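# Fit a spool piece between two spring-loaded pipe ends

## Task

Place the spool piece in the gap between the two pipe ends so that each of its ends is seated fully inside the raised ring on the flange it faces. The pipe ends are on springs and can be drawn back far enough to make room for the spool. You may use any number of the arms. The fit only counts if it holds with no robot supporting it. When finished, open the grippers and move the arms away.

## Robot and tools

Robots: three identical Kinova Gen3 arms named arm1, arm2 and arm3. Each has seven revolute joints, a Robotiq 2F-85 two-finger gripper and a wrist camera. The hand reaches roughly 1.0 m from the joint 1 axis when fully stretched. Approximate mounting on the tabletop, in the shared scene frame (metres; facing angle in degrees counter-clockwise from +x): arm1 at x=+0.55 y=+0.00 z=+0.72 facing +180; arm2 at x=+0.00 y=+0.65 z=+0.72 facing -90; arm3 at x=+0.00 y=-0.65 z=+0.72 facing +90. There is also a fixed room camera, cam_high.

Frame: the scene frame has its origin on the floor with +z upward. The hand point lies midway between the fingertips; the hand z axis runs along the fingers, and the fingers open and close along the hand y axis. Hand poses are computed from each robot's actual foot pose, which is never printed.

Joints (all absolute targets, radians except the gripper): joint1_rad -69.115 to 69.115, rotates the whole arm about its base axis, positive is clockwise viewed from above, and at 0 the arm extends in the direction its base faces. joint2_rad -2.249 to 2.249, the shoulder; 0 is upright, positive leans the arm forward. joint3_rad -69.115 to 69.115, twists the upper arm along its length. joint4_rad -2.579 to 2.579, the elbow; 0 is straight, and with joint3 at 0 a positive value bends in the same sense as positive joint2. joint5_rad -69.115 to 69.115, twists the forearm. joint6_rad -2.099 to 2.099, the wrist; 0 is straight, and with joint5 at 0 positive bends like positive joint4. joint7_rad -69.115 to 69.115, rolls the hand, positive counter-clockwise seen from behind it. gripper_m 0 to 0.085, the fingertip gap in metres. A joint counts as done within ±0.01 rad (gripper ±0.003 m).

Tool execute_actions: argument "actions" is a list holding exactly one action or none. An action is an object keyed by robot name; under each name sits "joints", an object mapping joint names to absolute target values. Robots and joints you omit may keep pushing toward earlier targets. Example: {"arm1": {"joints": {"gripper_m": 0.05}}, "arm2": {"joints": {"joint1_rad": 0.3}}}. Optional "cameras": a list from arm1_cam_wrist, arm2_cam_wrist, arm3_cam_wrist, cam_high, all; omitted, null or ["all"] gives every camera, [] gives none. An unknown key, camera name or out-of-range value rejects the whole call and nothing moves. An empty actions list simply reports state and images. Motions in one action start together; joints on one arm are speed and acceleration limited and synchronised so they arrive together from rest, but a reversing command halts them together, and after a big move the arm may still be short of target when the result returns. Paths between postures can sweep wide. An action lasts at most 15 s.

Tool wait: "seconds" from 0 to 10; commands nothing new and returns the same state and images as an empty action.

Tool zoom_image: "camera" (one of the four camera names) and "region" [x0, y0, x1, y1] in pixels of that camera's most recent full 504x504 image, origin top-left, at most 504 by 504 pixels. Gives a closer, possibly sharper view.

Tool finished_scene: "scene" is the number of the current scene. It ends the scene irreversibly after the last command is held, and reports whether the goal was met. Replying without any tool call also ends things.

Results: each robot's state (joint_positions etc.), images in the order given by the "pictures" line, joint_status per commanded joint, and on_its_own for things not commanded. joint_status words: "done" (may rest slightly off target; resending the same target won't move it); "off_target" (stopped short and may still be pushing); "contact_stop" or "time_out" (target dropped, joint holds where it stopped); "not_followed" with a "joint command not followed" line and usually a "cause:" line, meaning a collision check blocked that arm's joint targets (its gripper command still runs); the robot may retry those targets on later actions until valid ones are sent or the path clears. Empty calls never show that line. If a result reports a stop, later motion, wait and finished_scene calls in the same reply are skipped.

Contact and faults: the Gen3 keeps pushing when it touches something and can push hard. Load limits are 47.5 N m for joints 1 to 4 and 29.9 N m for joints 5 to 7, including held weight. Reaching one freezes that arm for 10 s, skips its remaining commands in the call, and leaves joints holding where they stopped. Holding loads heats motors (also while you think): a MOTOR HOT line appears from 60 °C; at 75 °C an OVER-TEMPERATURE FAULT lets the arm sag, and unfinished keys show "limit_stop_at_motor_heat" (resend them). The simulation keeps running while you compose replies; robots hold the last command meanwhile.

Avoid: hard presses or hits between robots (the inter-arm check can be late and ignores gripper bodies against other arms), arms hitting themselves, dropping or slamming the spool, knocking anything out of the work area, and pushing hard on the springs or flanges. Loose objects may occasionally be nudged by outside disturbances. Faster robot motion is better, so keep moves efficient.

Each tool is called in YAML: its name, and indented under it one key for each argument.

## Session

I'll start by checking the current state and camera images.

execute_actions:
  actions: []

Scene clock: 0.00 s.
Motor temperatures (°C, as the motors report them): arm1=[28 29 26 27 39 39 39] | arm2=[30 27 28 29 34 39 41] | arm3=[29 28 28 28 32 36 40]
arm1.joint_positions: joint1_rad=-0.008 joint2_rad=-0.395 joint3_rad=-0.076 joint4_rad=+1.511 joint5_rad=-0.033 joint6_rad=+2.022 joint7_rad=+1.478 gripper_m=+0.085
arm1.joint_status: not commanded
arm1.hand: x=+0.4353 y=-0.0021 z=+1.2621 quat_wxyz=(-0.002, +1.000, -0.003, -0.008) (m; scene frame)
arm2.joint_positions: joint1_rad=-0.008 joint2_rad=-0.399 joint3_rad=-0.077 joint4_rad=+1.514 joint5_rad=-0.032 joint6_rad=+2.022 joint7_rad=+1.479 gripper_m=+0.085
arm2.joint_status: not commanded
arm2.hand: x=-0.0019 y=+0.5302 z=+1.2624 quat_wxyz=(-0.003, -0.704, -0.710, +0.000) (m; scene frame)
arm3.joint_positions: joint1_rad=-0.012 joint2_rad=-0.398 joint3_rad=-0.074 joint4_rad=+1.511 joint5_rad=-0.031 joint6_rad=+2.026 joint7_rad=+1.477 gripper_m=+0.085
arm3.joint_status: not commanded
arm3.hand: x=-0.0003 y=-0.5312 z=+1.2374 quat_wxyz=(-0.004, +0.698, -0.716, +0.002) (m; scene frame)
pictures: arm1_cam_wrist, arm2_cam_wrist, arm3_cam_wrist, cam_high
Images, in order (width x height): arm1_cam_wrist 504x504, arm2_cam_wrist 504x504, arm3_cam_wrist 504x504, cam_high 504x504.

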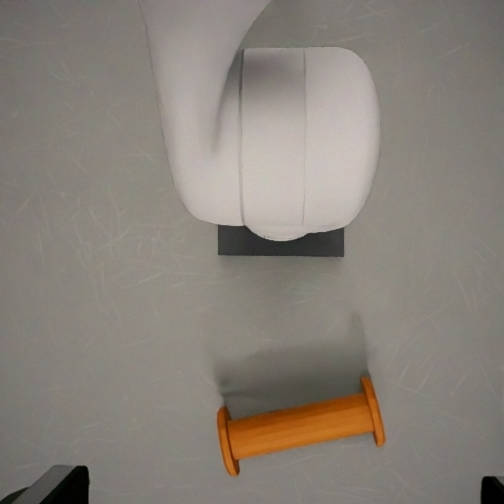

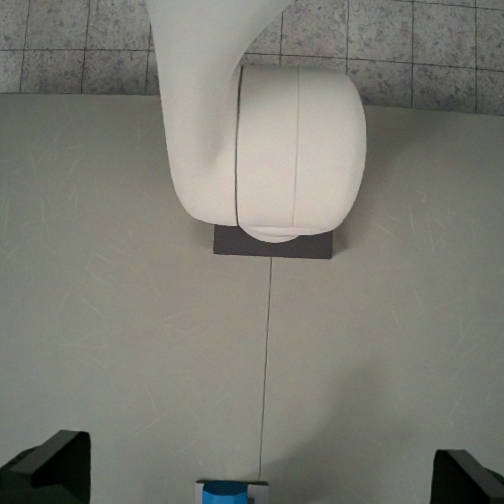

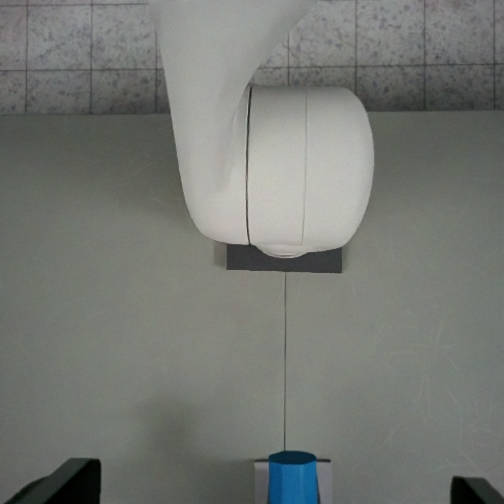

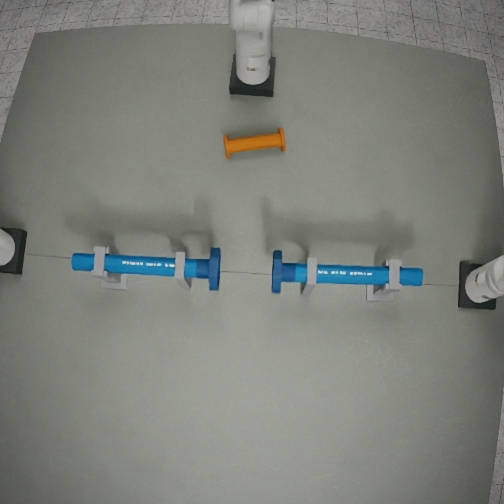

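The spool is lying near arm1, and the two pipes sit along the y axis. My plan is for arm1 to pick up the spool while arm2 and arm3 grip the pipes and pull them back. First I'll move all three arms to positions just above their targets.

execute_actions:
  actions:
    - {"arm1": {"joints": {"joint1_rad": -0.08, "joint2_rad": 0.169, "joint4_rad": 2.342, "joint6_rad": 0.781, "joint7_rad": 0.02}}, "arm2": {"joints": {"joint2_rad": 0.267, "joint4_rad": 1.96, "joint6_rad": 0.915}}, "arm3": {"joints": {"joint2_rad": 0.267, "joint4_rad": 1.96, "joint6_rad": 0.915}}}

Scene clock: 5.93 s.
Motor temperatures (°C, as the motors report them): arm1=[28 29 26 27 39 39 39] | arm2=[30 27 28 30 34 39 41] | arm3=[29 28 28 28 32 36 40]
arm1.joint_positions: joint1_rad=-0.080 joint2_rad=+0.169 joint3_rad=-0.076 joint4_rad=+2.342 joint5_rad=-0.033 joint6_rad=+0.781 joint7_rad=+0.020 gripper_m=+0.085
arm1.joint_status: all done
arm1.hand: x=+0.3431 y=-0.0163 z=+0.9012 quat_wxyz=(-0.043, +0.755, -0.652, +0.056) (m; scene frame)
arm2.joint_positions: joint1_rad=-0.008 joint2_rad=+0.267 joint3_rad=-0.077 joint4_rad=+1.960 joint5_rad=-0.032 joint6_rad=+0.915 joint7_rad=+1.479 gripper_m=+0.085
arm2.joint_status: all done
arm2.hand: x=+0.0161 y=+0.2910 z=+0.9509 quat_wxyz=(-0.017, -0.714, -0.699, -0.019) (m; scene frame)
arm3.joint_positions: joint1_rad=-0.012 joint2_rad=+0.267 joint3_rad=-0.074 joint4_rad=+1.960 joint5_rad=-0.031 joint6_rad=+0.915 joint7_rad=+1.477 gripper_m=+0.085
arm3.joint_status: all done
arm3.hand: x=-0.0067 y=-0.2907 z=+0.9249 quat_wxyz=(+0.013, +0.687, -0.726, -0.012) (m; scene frame)
pictures: arm1_cam_wrist, arm2_cam_wrist, arm3_cam_wrist, cam_high
Images, in order (width x height): arm1_cam_wrist 504x504, arm2_cam_wrist 504x504, arm3_cam_wrist 504x504, cam_high 504x504.

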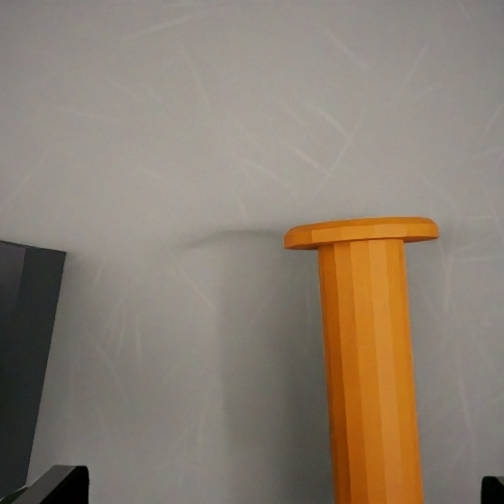

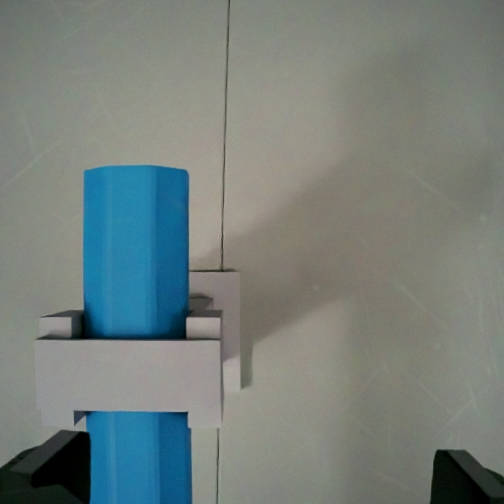

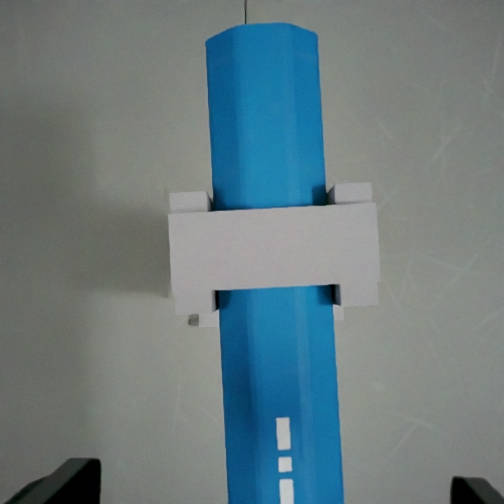

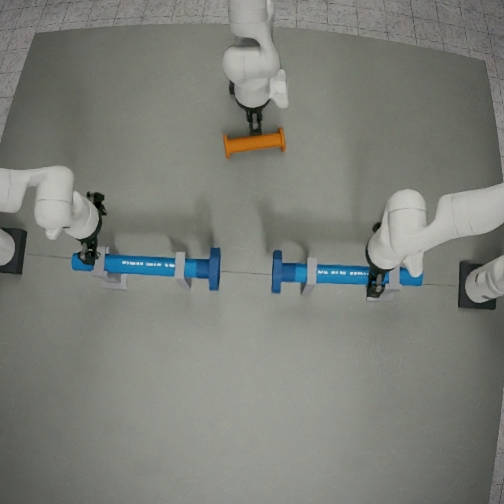

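execute_actions:
  actions:
    - {"arm1": {"joints": {"joint2_rad": 0.675, "joint4_rad": 2.441, "joint6_rad": 0.176}}, "arm2": {"joints": {"joint1_rad": 0.12, "joint7_rad": 1.60, "joint2_rad": 0.61, "joint4_rad": 2.144, "joint6_rad": 0.388}}, "arm3": {"joints": {"joint2_rad": 0.56, "joint4_rad": 2.144, "joint6_rad": 0.438}}}

Scene clock: 18.63 s.
Motor temperatures (°C, as the motors report them): arm1=[28 29 26 27 39 39 39] | arm2=[30 27 28 30 34 39 41] | arm3=[29 28 28 28 32 36 40]
TORQUE FAULT: arm2's joint2_rad reached its load limit. arm2 stopped for 10 seconds, dropped its targets and accepts commands again.
TORQUE FAULT: arm3's joint2_rad reached its load limit. arm3 stopped for 10 seconds, dropped its targets and accepts commands again. The stops added 9.1 s to the call and to motion_time.
arm1.joint_positions: joint1_rad=-0.080 joint2_rad=+0.675 joint3_rad=-0.076 joint4_rad=+2.441 joint5_rad=-0.033 joint6_rad=+0.176 joint7_rad=+0.020 gripper_m=+0.085
arm1.joint_status: all done
arm1.hand: x=+0.3266 y=-0.0208 z=+0.7547 quat_wxyz=(-0.037, +0.748, -0.660, +0.062) (m; scene frame)
arm2.joint_positions: joint1_rad=+0.052 joint2_rad=+0.412 joint3_rad=-0.080 joint4_rad=+2.041 joint5_rad=-0.035 joint6_rad=+0.675 joint7_rad=+1.535 gripper_m=+0.085
arm2.joint_status: joint1_rad torque_fault (moved +0.060 of +0.128); joint2_rad torque_fault (moved +0.145 of +0.343); joint4_rad torque_fault (moved +0.081 of +0.184); joint6_rad torque_fault (moved -0.240 of -0.527); joint7_rad torque_fault (moved +0.056 of +0.121)
arm2.hand: x=-0.0027 y=+0.2779 z=+0.8796 quat_wxyz=(-0.026, -0.719, -0.695, -0.017) (m; scene frame)
arm3.joint_positions: joint1_rad=-0.011 joint2_rad=+0.481 joint3_rad=-0.075 joint4_rad=+2.108 joint5_rad=-0.033 joint6_rad=+0.529 joint7_rad=+1.477 gripper_m=+0.085
arm3.joint_status: joint2_rad torque_fault (moved +0.214 of +0.293); joint4_rad torque_fault (moved +0.148 of +0.184); joint6_rad torque_fault (moved -0.386 of -0.477)
arm3.hand: x=-0.0067 y=-0.2835 z=+0.8165 quat_wxyz=(+0.008, +0.681, -0.732, -0.024) (m; scene frame)
pictures: arm1_cam_wrist, arm2_cam_wrist, arm3_cam_wrist, cam_high
Images, in order (width x height): arm1_cam_wrist 504x504, arm2_cam_wrist 504x504, arm3_cam_wrist 504x504, cam_high 504x504.

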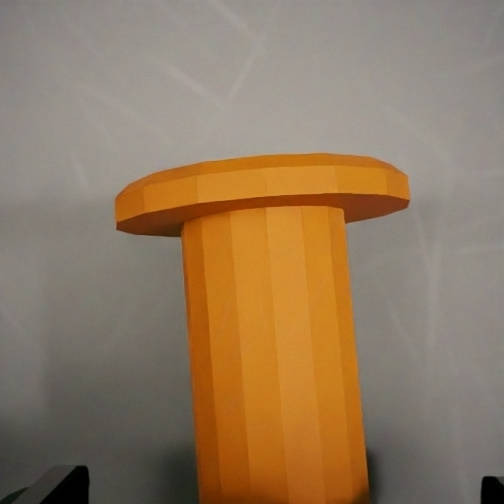

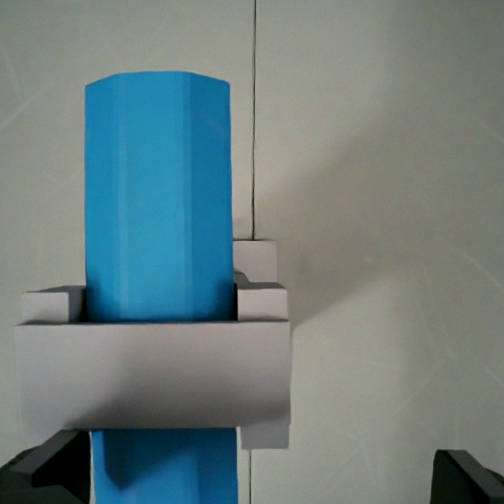

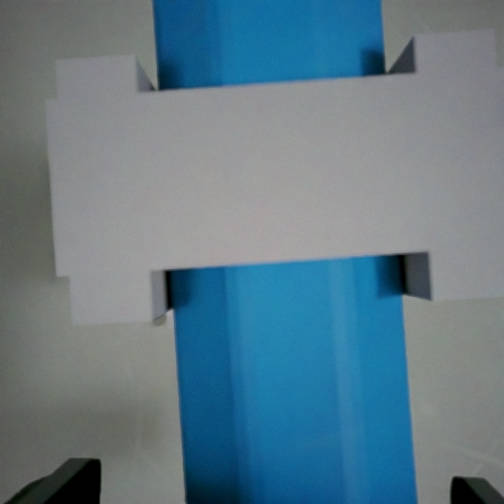

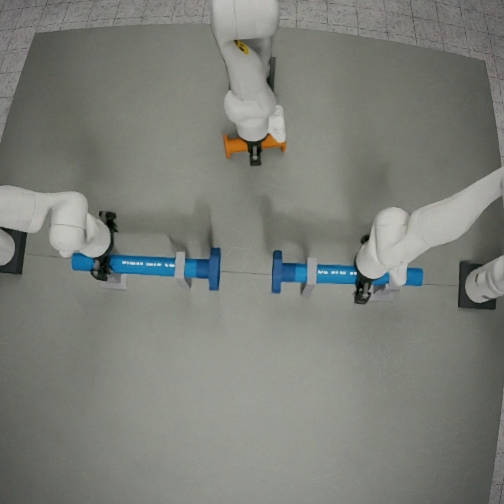

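Arm2 and arm3 both hit torque faults. I lowered them to a pipe height I had guessed rather than checked, and the pipes and brackets sit higher than I assumed. I'll lift both arms clear and move the grip points to midway between the brackets, since the rear bracket would block the pull-back where they are now. Arm1 is in position, so it can close on the spool.

execute_actions:
  actions:
    - {"arm1": {"joints": {"gripper_m": 0.0}}, "arm2": {"joints": {"joint1_rad": 0.115, "joint2_rad": 0.397, "joint4_rad": 1.839, "joint6_rad": 0.905, "joint7_rad": 1.60}}, "arm3": {"joints": {"joint2_rad": 0.397, "joint4_rad": 1.839, "joint6_rad": 0.905}}}

Scene clock: 21.00 s.
Motor temperatures (°C, as the motors report them): arm1=[28 29 26 27 39 39 39] | arm2=[30 27 28 30 34 39 41] | arm3=[29 29 28 28 32 36 40]
arm1.joint_positions: joint1_rad=-0.080 joint2_rad=+0.673 joint3_rad=-0.076 joint4_rad=+2.442 joint5_rad=-0.033 joint6_rad=+0.177 joint7_rad=+0.020 gripper_m=+0.033
arm1.joint_status: gripper_m off_target (ended at +0.033, target +0.000)
arm1.hand: x=+0.3265 y=-0.0209 z=+0.7553 quat_wxyz=(-0.036, +0.748, -0.660, +0.062) (m; scene frame)
arm2.joint_positions: joint1_rad=+0.115 joint2_rad=+0.397 joint3_rad=-0.079 joint4_rad=+1.839 joint5_rad=-0.034 joint6_rad=+0.905 joint7_rad=+1.600 gripper_m=+0.085
arm2.joint_status: all done
arm2.hand: x=-0.0280 y=+0.2412 z=+0.9308 quat_wxyz=(-0.024, -0.716, -0.697, -0.021) (m; scene frame)
arm3.joint_positions: joint1_rad=-0.011 joint2_rad=+0.397 joint3_rad=-0.075 joint4_rad=+1.839 joint5_rad=-0.032 joint6_rad=+0.905 joint7_rad=+1.477 gripper_m=+0.085
arm3.joint_status: all done
arm3.hand: x=-0.0098 y=-0.2405 z=+0.9050 quat_wxyz=(+0.017, +0.685, -0.728, -0.016) (m; scene frame)
pictures: arm1_cam_wrist, arm2_cam_wrist, arm3_cam_wrist, cam_high
Images, in order (width x height): arm1_cam_wrist 504x504, arm2_cam_wrist 504x504, arm3_cam_wrist 504x504, cam_high 504x504.

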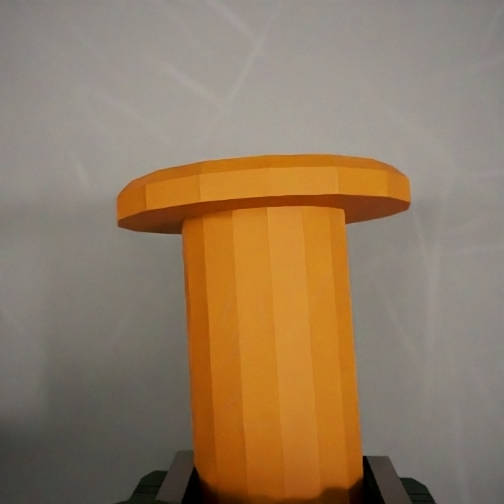

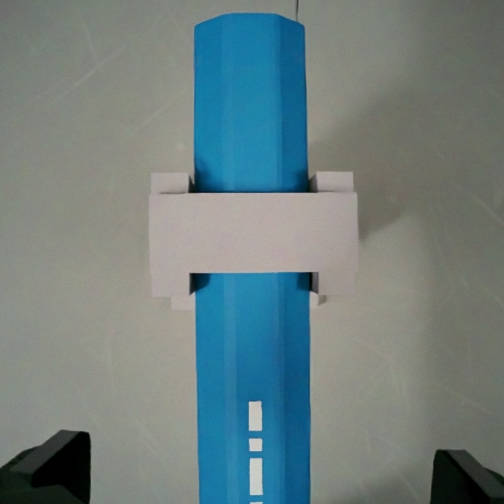

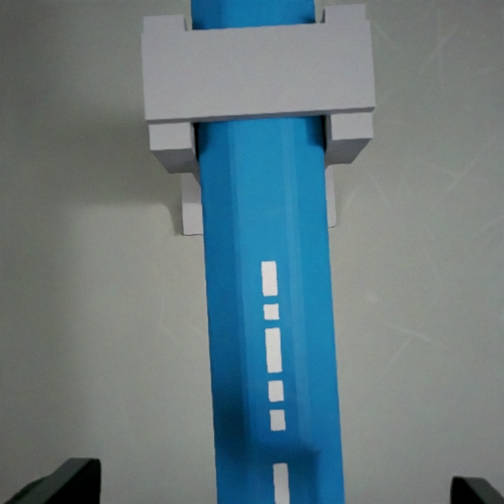

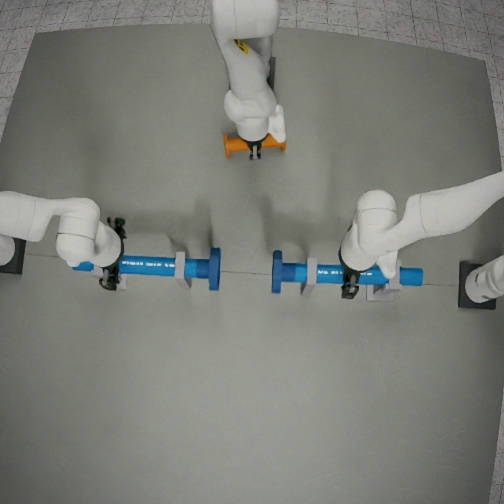

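Both grippers are now centred over their pipes. I'll lower them in a smaller step this time and extend arm2 a bit further from its rear bracket. Arm1 lifts the spool at the same time.

execute_actions:
  actions:
    - {"arm1": {"joints": {"joint2_rad": 0.169, "joint4_rad": 2.342, "joint6_rad": 0.781}}, "arm2": {"joints": {"joint1_rad": 0.10, "joint2_rad": 0.585, "joint4_rad": 1.747, "joint6_rad": 0.81, "joint7_rad": 1.585}}, "arm3": {"joints": {"joint2_rad": 0.50, "joint4_rad": 1.917, "joint6_rad": 0.725}}}

Scene clock: 23.33 s.
Motor temperatures (°C, as the motors report them): arm1=[28 29 26 27 39 39 39] | arm2=[30 27 28 30 34 39 41] | arm3=[29 29 28 28 32 36 40]
arm1.joint_positions: joint1_rad=-0.080 joint2_rad=+0.170 joint3_rad=-0.076 joint4_rad=+2.342 joint5_rad=-0.033 joint6_rad=+0.781 joint7_rad=+0.020 gripper_m=+0.033
arm1.joint_status: all done
arm1.hand: x=+0.3434 y=-0.0163 z=+0.9009 quat_wxyz=(-0.043, +0.755, -0.652, +0.056) (m; scene frame)
arm2.joint_positions: joint1_rad=+0.100 joint2_rad=+0.585 joint3_rad=-0.079 joint4_rad=+1.747 joint5_rad=-0.034 joint6_rad=+0.810 joint7_rad=+1.585 gripper_m=+0.085
arm2.joint_status: all done
arm2.hand: x=-0.0223 y=+0.1911 z=+0.8710 quat_wxyz=(-0.027, -0.719, -0.694, -0.025) (m; scene frame)
arm3.joint_positions: joint1_rad=-0.011 joint2_rad=+0.500 joint3_rad=-0.075 joint4_rad=+1.917 joint5_rad=-0.032 joint6_rad=+0.725 joint7_rad=+1.477 gripper_m=+0.085
arm3.joint_status: all done
arm3.hand: x=-0.0096 y=-0.2406 z=+0.8449 quat_wxyz=(+0.018, +0.683, -0.730, -0.017) (m; scene frame)
pictures: arm1_cam_wrist, arm2_cam_wrist, arm3_cam_wrist, cam_high
Images, in order (width x height): arm1_cam_wrist 504x504, arm2_cam_wrist 504x504, arm3_cam_wrist 504x504, cam_high 504x504.

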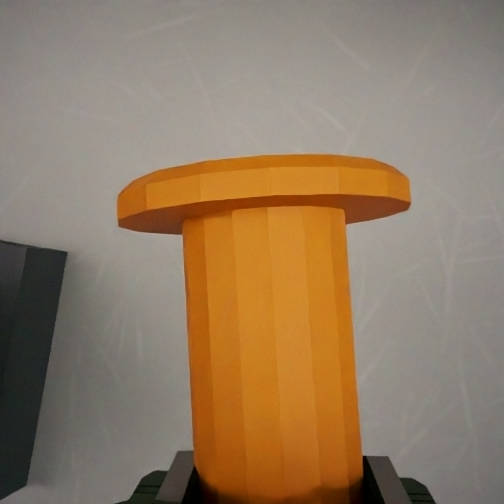

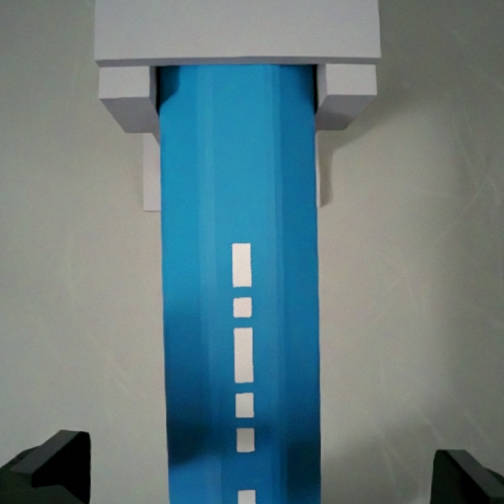

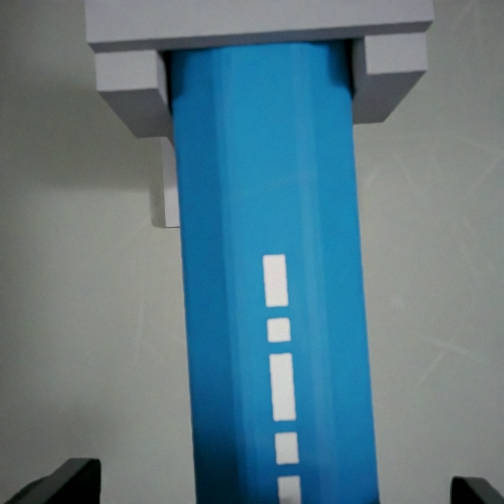

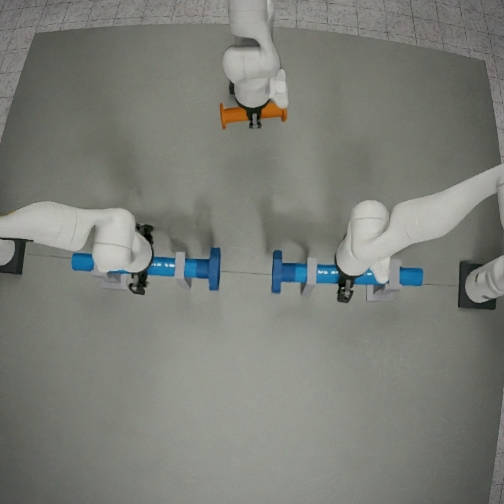

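Both arms came down with no faults. I'll close both grippers here, and the final opening width will show whether they've actually caught the pipes.

execute_actions:
  actions:
    - {"arm2": {"joints": {"gripper_m": 0.0}}, "arm3": {"joints": {"gripper_m": 0.0}}}

Scene clock: 25.20 s.
Motor temperatures (°C, as the motors report them): arm1=[28 29 26 27 39 39 39] | arm2=[30 27 28 30 34 39 41] | arm3=[29 29 28 28 32 36 40]
arm1.joint_positions: joint1_rad=-0.080 joint2_rad=+0.170 joint3_rad=-0.076 joint4_rad=+2.342 joint5_rad=-0.033 joint6_rad=+0.781 joint7_rad=+0.020 gripper_m=+0.033
arm1.joint_status: not commanded
arm1.hand: x=+0.3434 y=-0.0163 z=+0.9009 quat_wxyz=(-0.043, +0.755, -0.652, +0.056) (m; scene frame)
arm2.joint_positions: joint1_rad=+0.102 joint2_rad=+0.582 joint3_rad=-0.076 joint4_rad=+1.747 joint5_rad=-0.030 joint6_rad=+0.812 joint7_rad=+1.587 gripper_m=+0.036
arm2.joint_status: gripper_m off_target (ended at +0.036, target +0.000)
arm2.hand: x=-0.0258 y=+0.1912 z=+0.8724 quat_wxyz=(-0.026, -0.719, -0.694, -0.023) (m; scene frame)
arm3.joint_positions: joint1_rad=-0.015 joint2_rad=+0.497 joint3_rad=-0.079 joint4_rad=+1.917 joint5_rad=-0.034 joint6_rad=+0.726 joint7_rad=+1.478 gripper_m=+0.039
arm3.joint_status: gripper_m off_target (ended at +0.039, target +0.000)
arm3.hand: x=-0.0133 y=-0.2403 z=+0.8463 quat_wxyz=(+0.019, +0.685, -0.728, -0.019) (m; scene frame)
pictures: arm1_cam_wrist, arm2_cam_wrist, arm3_cam_wrist, cam_high
Images, in order (width x height): arm1_cam_wrist 504x504, arm2_cam_wrist 504x504, arm3_cam_wrist 504x504, cam_high 504x504.

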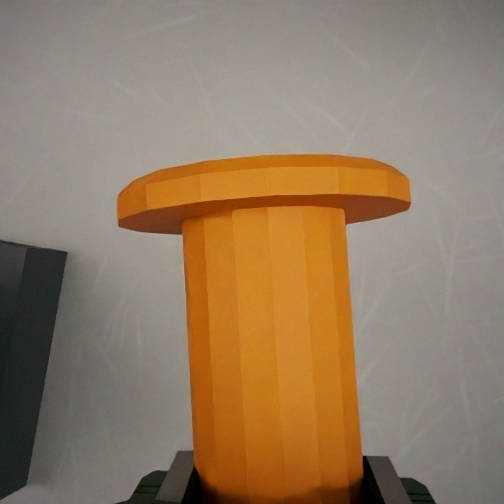

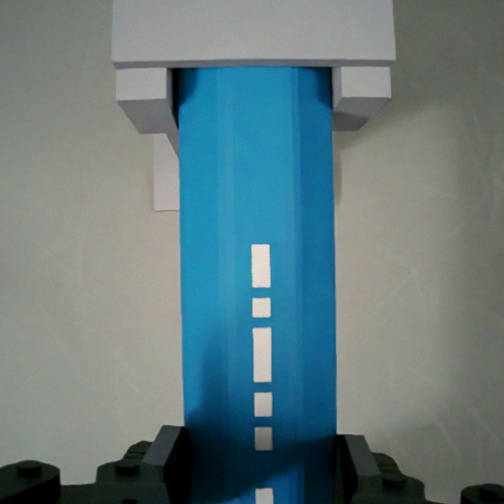

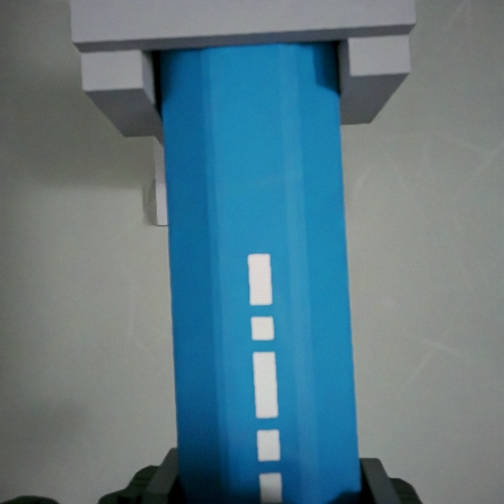

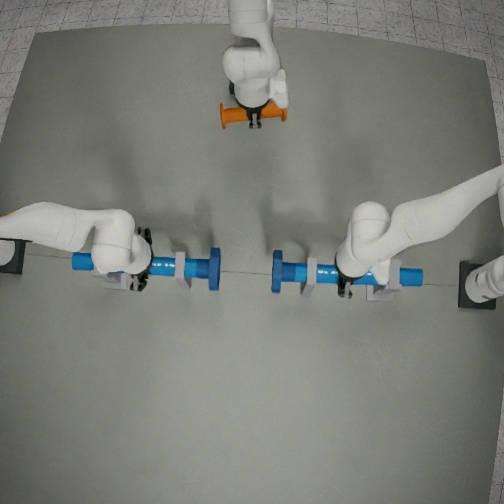

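Both grippers stopped at about 0.036–0.039 m, so they are holding the pipes. Next I'll pull each pipe back about 4 cm.

execute_actions:
  actions:
    - {"arm2": {"joints": {"joint2_rad": 0.517, "joint4_rad": 1.884, "joint6_rad": 0.741}}, "arm3": {"joints": {"joint2_rad": 0.434, "joint4_rad": 2.046, "joint6_rad": 0.662}}}

Scene clock: 28.13 s.
Motor temperatures (°C, as the motors report them): arm1=[28 29 26 27 39 39 39] | arm2=[30 27 28 30 34 39 41] | arm3=[29 29 28 28 32 36 40]
arm1.joint_positions: joint1_rad=-0.080 joint2_rad=+0.170 joint3_rad=-0.076 joint4_rad=+2.342 joint5_rad=-0.033 joint6_rad=+0.781 joint7_rad=+0.020 gripper_m=+0.033
arm1.joint_status: not commanded
arm1.hand: x=+0.3434 y=-0.0163 z=+0.9009 quat_wxyz=(-0.043, +0.755, -0.652, +0.056) (m; scene frame)
arm2.joint_positions: joint1_rad=+0.102 joint2_rad=+0.523 joint3_rad=-0.075 joint4_rad=+1.859 joint5_rad=-0.029 joint6_rad=+0.709 joint7_rad=+1.587 gripper_m=+0.036
arm2.joint_status: joint4_rad time_out (moved +0.112 of +0.137); joint6_rad time_out (moved -0.103 of -0.071); the others done
arm2.hand: x=-0.0264 y=+0.2087 z=+0.8737 quat_wxyz=(-0.040, -0.719, -0.694, -0.003) (m; scene frame)
arm3.joint_positions: joint1_rad=-0.017 joint2_rad=+0.443 joint3_rad=-0.080 joint4_rad=+2.018 joint5_rad=-0.034 joint6_rad=+0.631 joint7_rad=+1.479 gripper_m=+0.039
arm3.joint_status: joint4_rad time_out (moved +0.101 of +0.129); joint6_rad time_out (moved -0.095 of -0.064); the others done
arm3.hand: x=-0.0128 y=-0.2569 z=+0.8475 quat_wxyz=(+0.001, +0.686, -0.727, -0.035) (m; scene frame)
pictures: arm1_cam_wrist, arm2_cam_wrist, arm3_cam_wrist, cam_high
Images, in order (width x height): arm1_cam_wrist 504x504, arm2_cam_wrist 504x504, arm3_cam_wrist 504x504, cam_high 504x504.

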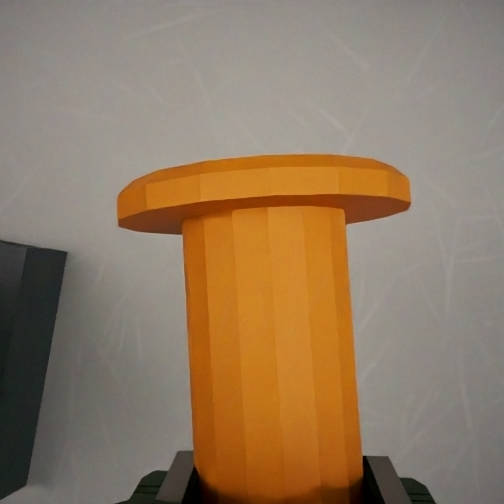

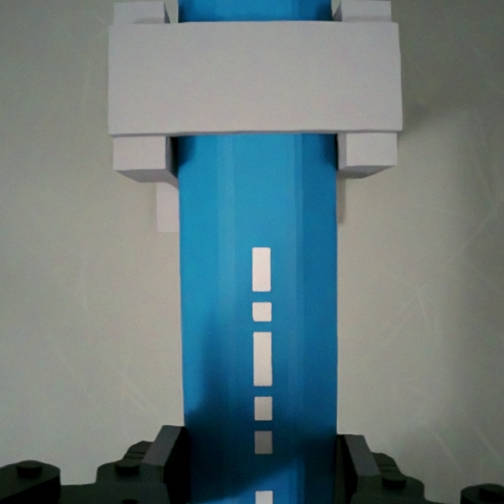

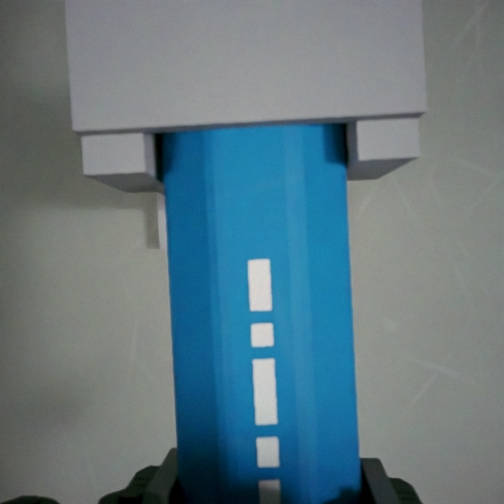

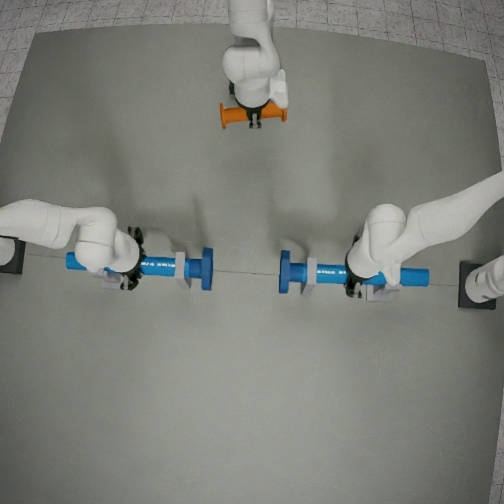

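Each pipe came back about 1.7 cm and then stalled, which looks like the end of its travel. The gap now appears wider than the spool, so I'll bring the spool over it and square it to the pipe axis.

execute_actions:
  actions:
    - {"arm1": {"joints": {"joint1_rad": 0.0, "joint2_rad": 0.709, "joint4_rad": 1.204, "joint6_rad": 1.229, "joint7_rad": -0.085}}}

Scene clock: 31.17 s.
Motor temperatures (°C, as the motors report them): arm1=[28 30 26 28 39 39 39] | arm2=[30 27 28 30 34 39 41] | arm3=[29 29 28 28 32 36 40]
arm1.joint_positions: joint1_rad=+0.000 joint2_rad=+0.711 joint3_rad=-0.076 joint4_rad=+1.205 joint5_rad=-0.033 joint6_rad=+1.229 joint7_rad=-0.085 gripper_m=+0.033
arm1.joint_status: all done
arm1.hand: x=-0.0161 y=-0.0204 z=+0.9548 quat_wxyz=(+0.029, +0.691, -0.722, +0.025) (m; scene frame)
arm2.joint_positions: joint1_rad=+0.102 joint2_rad=+0.523 joint3_rad=-0.075 joint4_rad=+1.859 joint5_rad=-0.029 joint6_rad=+0.709 joint7_rad=+1.587 gripper_m=+0.036
arm2.joint_status: not commanded
arm2.hand: x=-0.0264 y=+0.2087 z=+0.8737 quat_wxyz=(-0.040, -0.719, -0.694, -0.003) (m; scene frame)
arm3.joint_positions: joint1_rad=-0.017 joint2_rad=+0.443 joint3_rad=-0.080 joint4_rad=+2.018 joint5_rad=-0.034 joint6_rad=+0.631 joint7_rad=+1.479 gripper_m=+0.039
arm3.joint_status: not commanded
arm3.hand: x=-0.0128 y=-0.2569 z=+0.8475 quat_wxyz=(+0.001, +0.686, -0.727, -0.035) (m; scene frame)
pictures: arm1_cam_wrist, arm2_cam_wrist, arm3_cam_wrist, cam_high
Images, in order (width x height): arm1_cam_wrist 504x504, arm2_cam_wrist 504x504, arm3_cam_wrist 504x504, cam_high 504x504.

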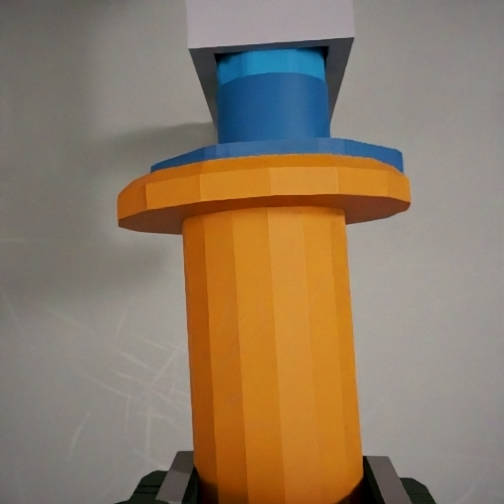

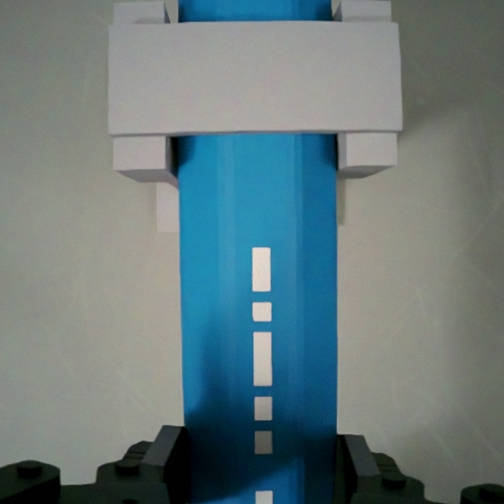

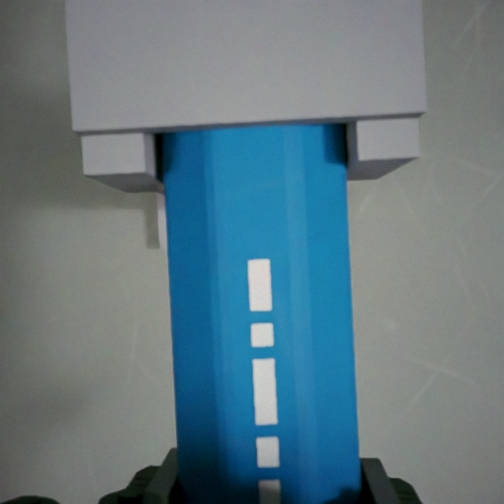

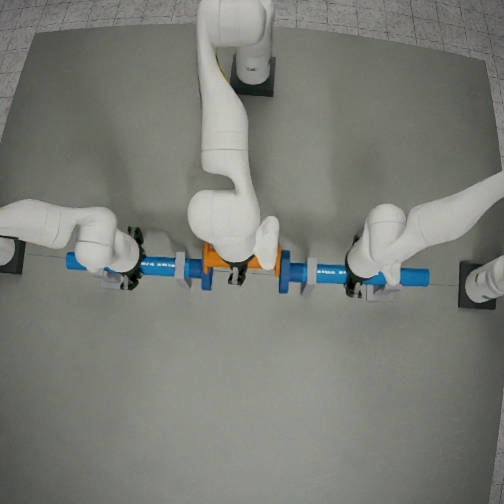

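zoom_image:
  camera: "cam_high"
  region: [170, 210, 330, 320]

Region (170, 210, 330, 320) of cam_high's 504x504 image, scaled by 3.150, with more detail than that image has; it fills the top 346 rows of this view, and the rest is white.

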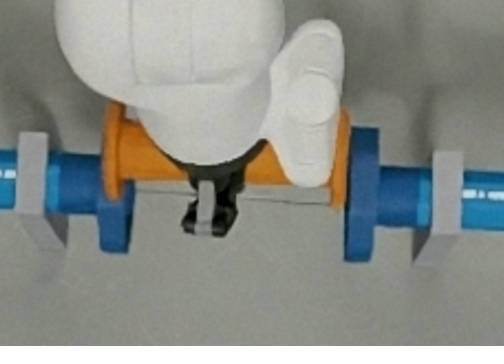

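The spool is lined up with the pipe axis in x, and it looks like it fits between the flanges. I'll shift it about 5 mm toward −y and lower it to pipe height.

execute_actions:
  actions:
    - {"arm1": {"joints": {"joint1_rad": -0.01, "joint2_rad": 0.794, "joint4_rad": 1.315, "joint6_rad": 1.033}}}

Scene clock: 34.20 s.
Motor temperatures (°C, as the motors report them): arm1=[28 30 26 28 39 39 39] | arm2=[30 27 28 30 34 39 41] | arm3=[29 29 28 28 32 36 40]
arm1.joint_positions: joint1_rad=-0.008 joint2_rad=+0.774 joint3_rad=-0.075 joint4_rad=+1.306 joint5_rad=-0.032 joint6_rad=+1.032 joint7_rad=-0.085 gripper_m=+0.033
arm1.joint_status: joint2_rad time_out (moved +0.063 of +0.083); the others done
arm1.hand: x=-0.0254 y=-0.0260 z=+0.8903 quat_wxyz=(+0.041, +0.691, -0.722, +0.014) (m; scene frame)
arm2.joint_positions: joint1_rad=+0.102 joint2_rad=+0.524 joint3_rad=-0.075 joint4_rad=+1.859 joint5_rad=-0.028 joint6_rad=+0.708 joint7_rad=+1.588 gripper_m=+0.036
arm2.joint_status: not commanded
arm2.hand: x=-0.0263 y=+0.2088 z=+0.8732 quat_wxyz=(-0.040, -0.719, -0.694, -0.003) (m; scene frame)
arm3.joint_positions: joint1_rad=-0.017 joint2_rad=+0.442 joint3_rad=-0.080 joint4_rad=+2.019 joint5_rad=-0.034 joint6_rad=+0.632 joint7_rad=+1.479 gripper_m=+0.039
arm3.joint_status: not commanded
arm3.hand: x=-0.0128 y=-0.2577 z=+0.8474 quat_wxyz=(+0.002, +0.686, -0.726, -0.034) (m; scene frame)
pictures: arm1_cam_wrist, arm2_cam_wrist, arm3_cam_wrist, cam_high
Images, in order (width x height): arm1_cam_wrist 504x504, arm2_cam_wrist 504x504, arm3_cam_wrist 504x504, cam_high 504x504.

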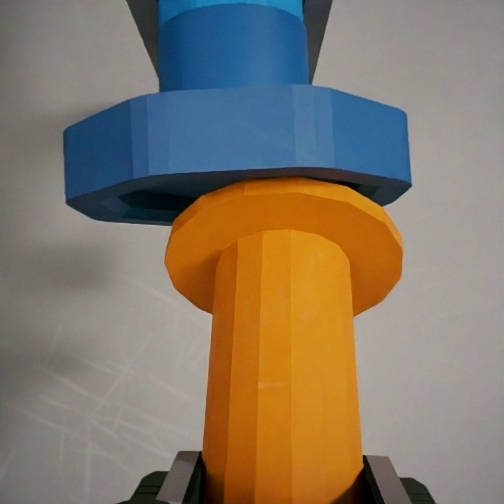

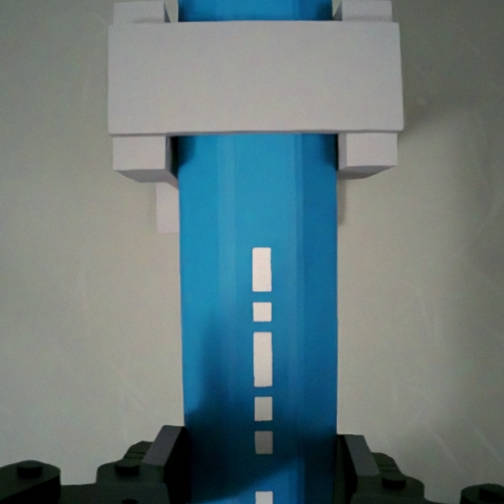

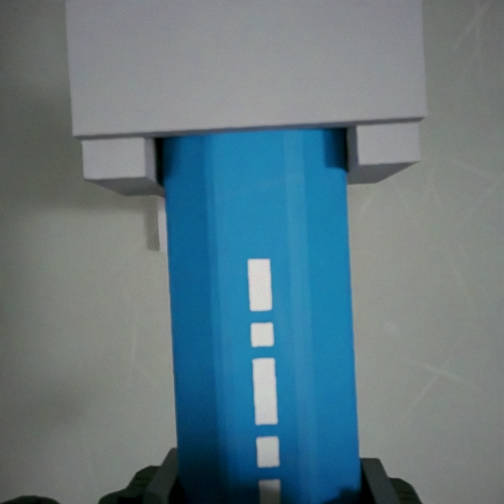

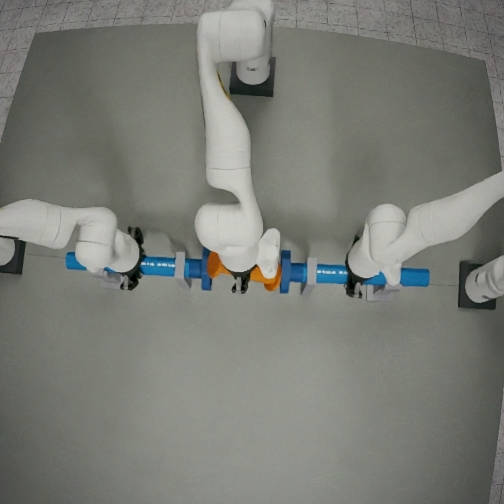

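The descent stalled and the spool has pivoted in the grip, so one end probably caught on a flange. I'll take a closer look.

zoom_image:
  camera: "cam_high"
  region: [170, 210, 330, 320]

Region (170, 210, 330, 320) of cam_high's 504x504 image, scaled by 3.150, with more detail than that image has; it fills the top 346 rows of this view, and the rest is white.

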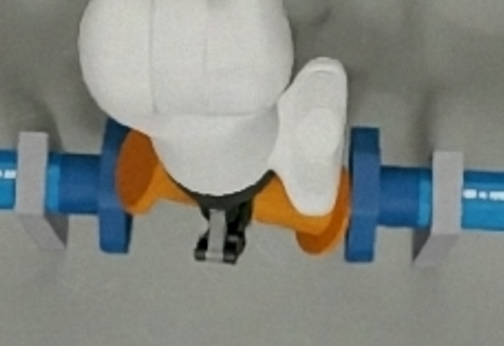

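The +y end of the spool is resting on top of the left flange, and the gap is only just long enough. I'll try pulling both pipes back a little more so that end can drop in.

execute_actions:
  actions:
    - {"arm2": {"joints": {"joint2_rad": 0.49, "joint4_rad": 1.935, "joint6_rad": 0.716}}, "arm3": {"joints": {"joint2_rad": 0.41, "joint4_rad": 2.09, "joint6_rad": 0.64}}}

Scene clock: 37.07 s.
Motor temperatures (°C, as the motors report them): arm1=[28 30 26 28 39 39 39] | arm2=[30 28 28 30 34 40 41] | arm3=[29 29 28 28 32 36 40]
arm1.joint_positions: joint1_rad=-0.011 joint2_rad=+0.778 joint3_rad=-0.078 joint4_rad=+1.308 joint5_rad=-0.035 joint6_rad=+1.032 joint7_rad=-0.085 gripper_m=+0.033
arm1.joint_status: not commanded
arm1.hand: x=-0.0232 y=-0.0297 z=+0.8871 quat_wxyz=(+0.040, +0.692, -0.721, +0.018) (m; scene frame)
arm2.joint_positions: joint1_rad=+0.102 joint2_rad=+0.505 joint3_rad=-0.076 joint4_rad=+1.896 joint5_rad=-0.028 joint6_rad=+0.662 joint7_rad=+1.588 gripper_m=+0.036
arm2.joint_status: joint2_rad time_out (moved -0.019 of -0.034); joint4_rad time_out (moved +0.037 of +0.076); joint6_rad time_out (moved -0.046 of +0.008)
arm2.hand: x=-0.0264 y=+0.2110 z=+0.8738 quat_wxyz=(-0.049, -0.718, -0.694, +0.008) (m; scene frame)
arm3.joint_positions: joint1_rad=-0.018 joint2_rad=+0.429 joint3_rad=-0.081 joint4_rad=+2.046 joint5_rad=-0.032 joint6_rad=+0.590 joint7_rad=+1.480 gripper_m=+0.039
arm3.joint_status: joint2_rad time_out (moved -0.013 of -0.032); joint4_rad time_out (moved +0.028 of +0.071); joint6_rad time_out (moved -0.043 of +0.008)
arm3.hand: x=-0.0128 y=-0.2575 z=+0.8473 quat_wxyz=(-0.008, +0.687, -0.725, -0.044) (m; scene frame)
pictures: arm1_cam_wrist, arm2_cam_wrist, arm3_cam_wrist, cam_high
Images, in order (width x height): arm1_cam_wrist 504x504, arm2_cam_wrist 504x504, arm3_cam_wrist 504x504, cam_high 504x504.

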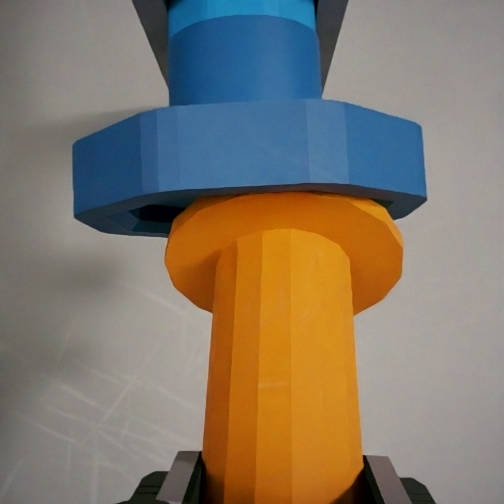

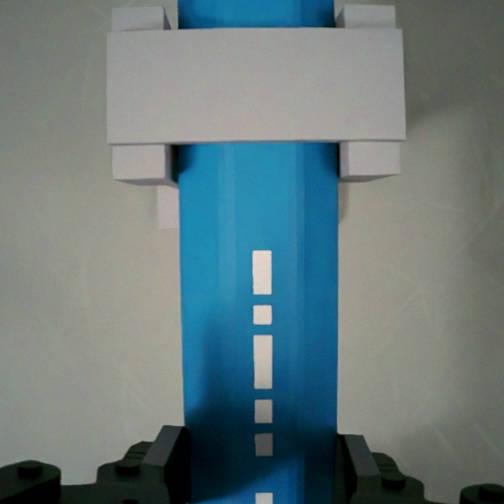

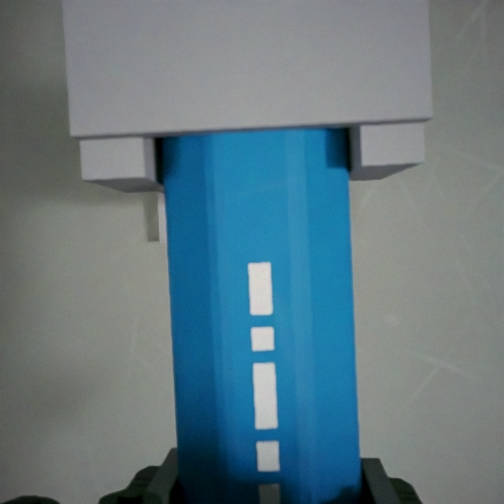

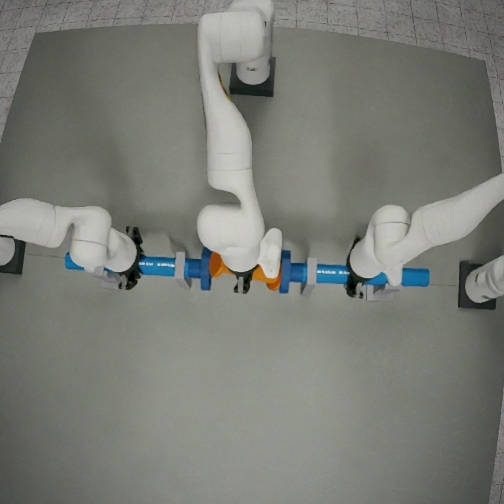

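The pipes didn't move, so they're at their travel limit. I can gain room another way: slide the low end into the right-hand ring so the left end clears its flange. I'll shift the spool about 1 cm toward −y while pressing down gently.

execute_actions:
  actions:
    - {"arm1": {"joints": {"joint1_rad": -0.03, "joint2_rad": 0.794, "joint4_rad": 1.315, "joint6_rad": 1.033}}}

Scene clock: 37.97 s.
Motor temperatures (°C, as the motors report them): arm1=[28 30 26 28 39 39 39] | arm2=[30 28 28 30 34 40 41] | arm3=[29 29 28 28 32 36 40]
arm1.joint_positions: joint1_rad=-0.025 joint2_rad=+0.795 joint3_rad=-0.071 joint4_rad=+1.315 joint5_rad=-0.029 joint6_rad=+1.033 joint7_rad=-0.085 gripper_m=+0.033
arm1.joint_status: all done
arm1.hand: x=-0.0173 y=-0.0317 z=+0.8756 quat_wxyz=(+0.028, +0.696, -0.717, +0.022) (m; scene frame)
arm2.joint_positions: joint1_rad=+0.102 joint2_rad=+0.505 joint3_rad=-0.076 joint4_rad=+1.896 joint5_rad=-0.028 joint6_rad=+0.662 joint7_rad=+1.588 gripper_m=+0.036
arm2.joint_status: not commanded
arm2.hand: x=-0.0264 y=+0.2110 z=+0.8738 quat_wxyz=(-0.049, -0.718, -0.694, +0.008) (m; scene frame)
arm3.joint_positions: joint1_rad=-0.018 joint2_rad=+0.429 joint3_rad=-0.081 joint4_rad=+2.046 joint5_rad=-0.032 joint6_rad=+0.590 joint7_rad=+1.480 gripper_m=+0.039
arm3.joint_status: not commanded
arm3.hand: x=-0.0128 y=-0.2578 z=+0.8474 quat_wxyz=(-0.008, +0.687, -0.725, -0.044) (m; scene frame)
pictures: arm1_cam_wrist, arm2_cam_wrist, arm3_cam_wrist, cam_high
Images, in order (width x height): arm1_cam_wrist 504x504, arm2_cam_wrist 504x504, arm3_cam_wrist 504x504, cam_high 504x504.

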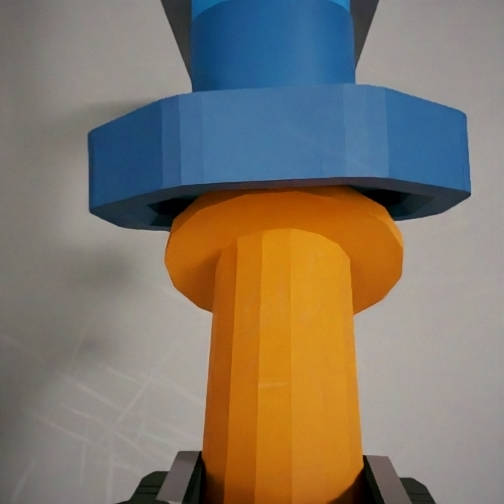

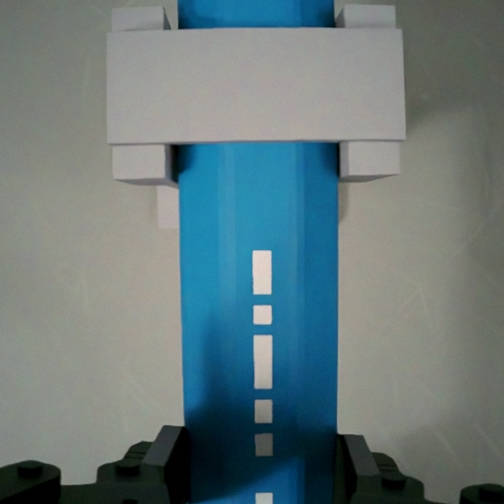

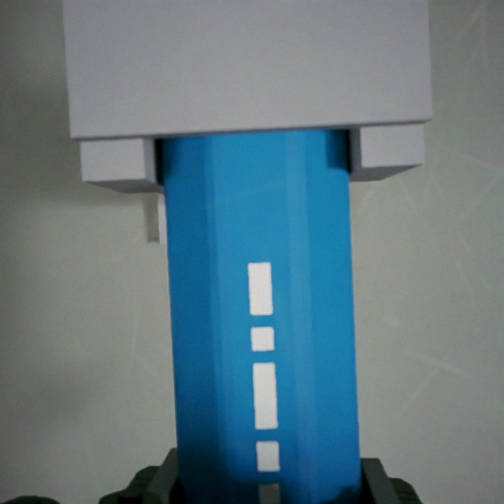

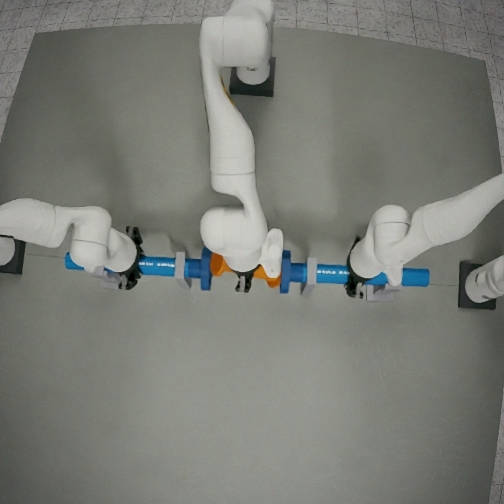

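zoom_image:
  camera: "cam_high"
  region: [170, 210, 330, 320]

Region (170, 210, 330, 320) of cam_high's 504x504 image, scaled by 3.150, with more detail than that image has; it fills the top 346 rows of this view, and the rest is white.

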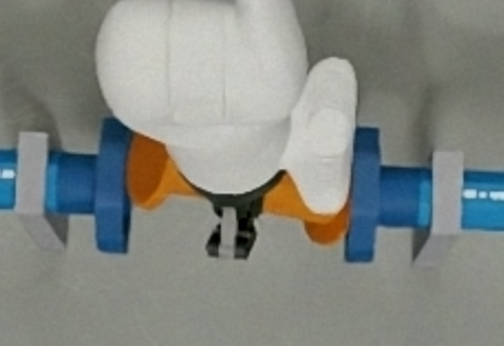

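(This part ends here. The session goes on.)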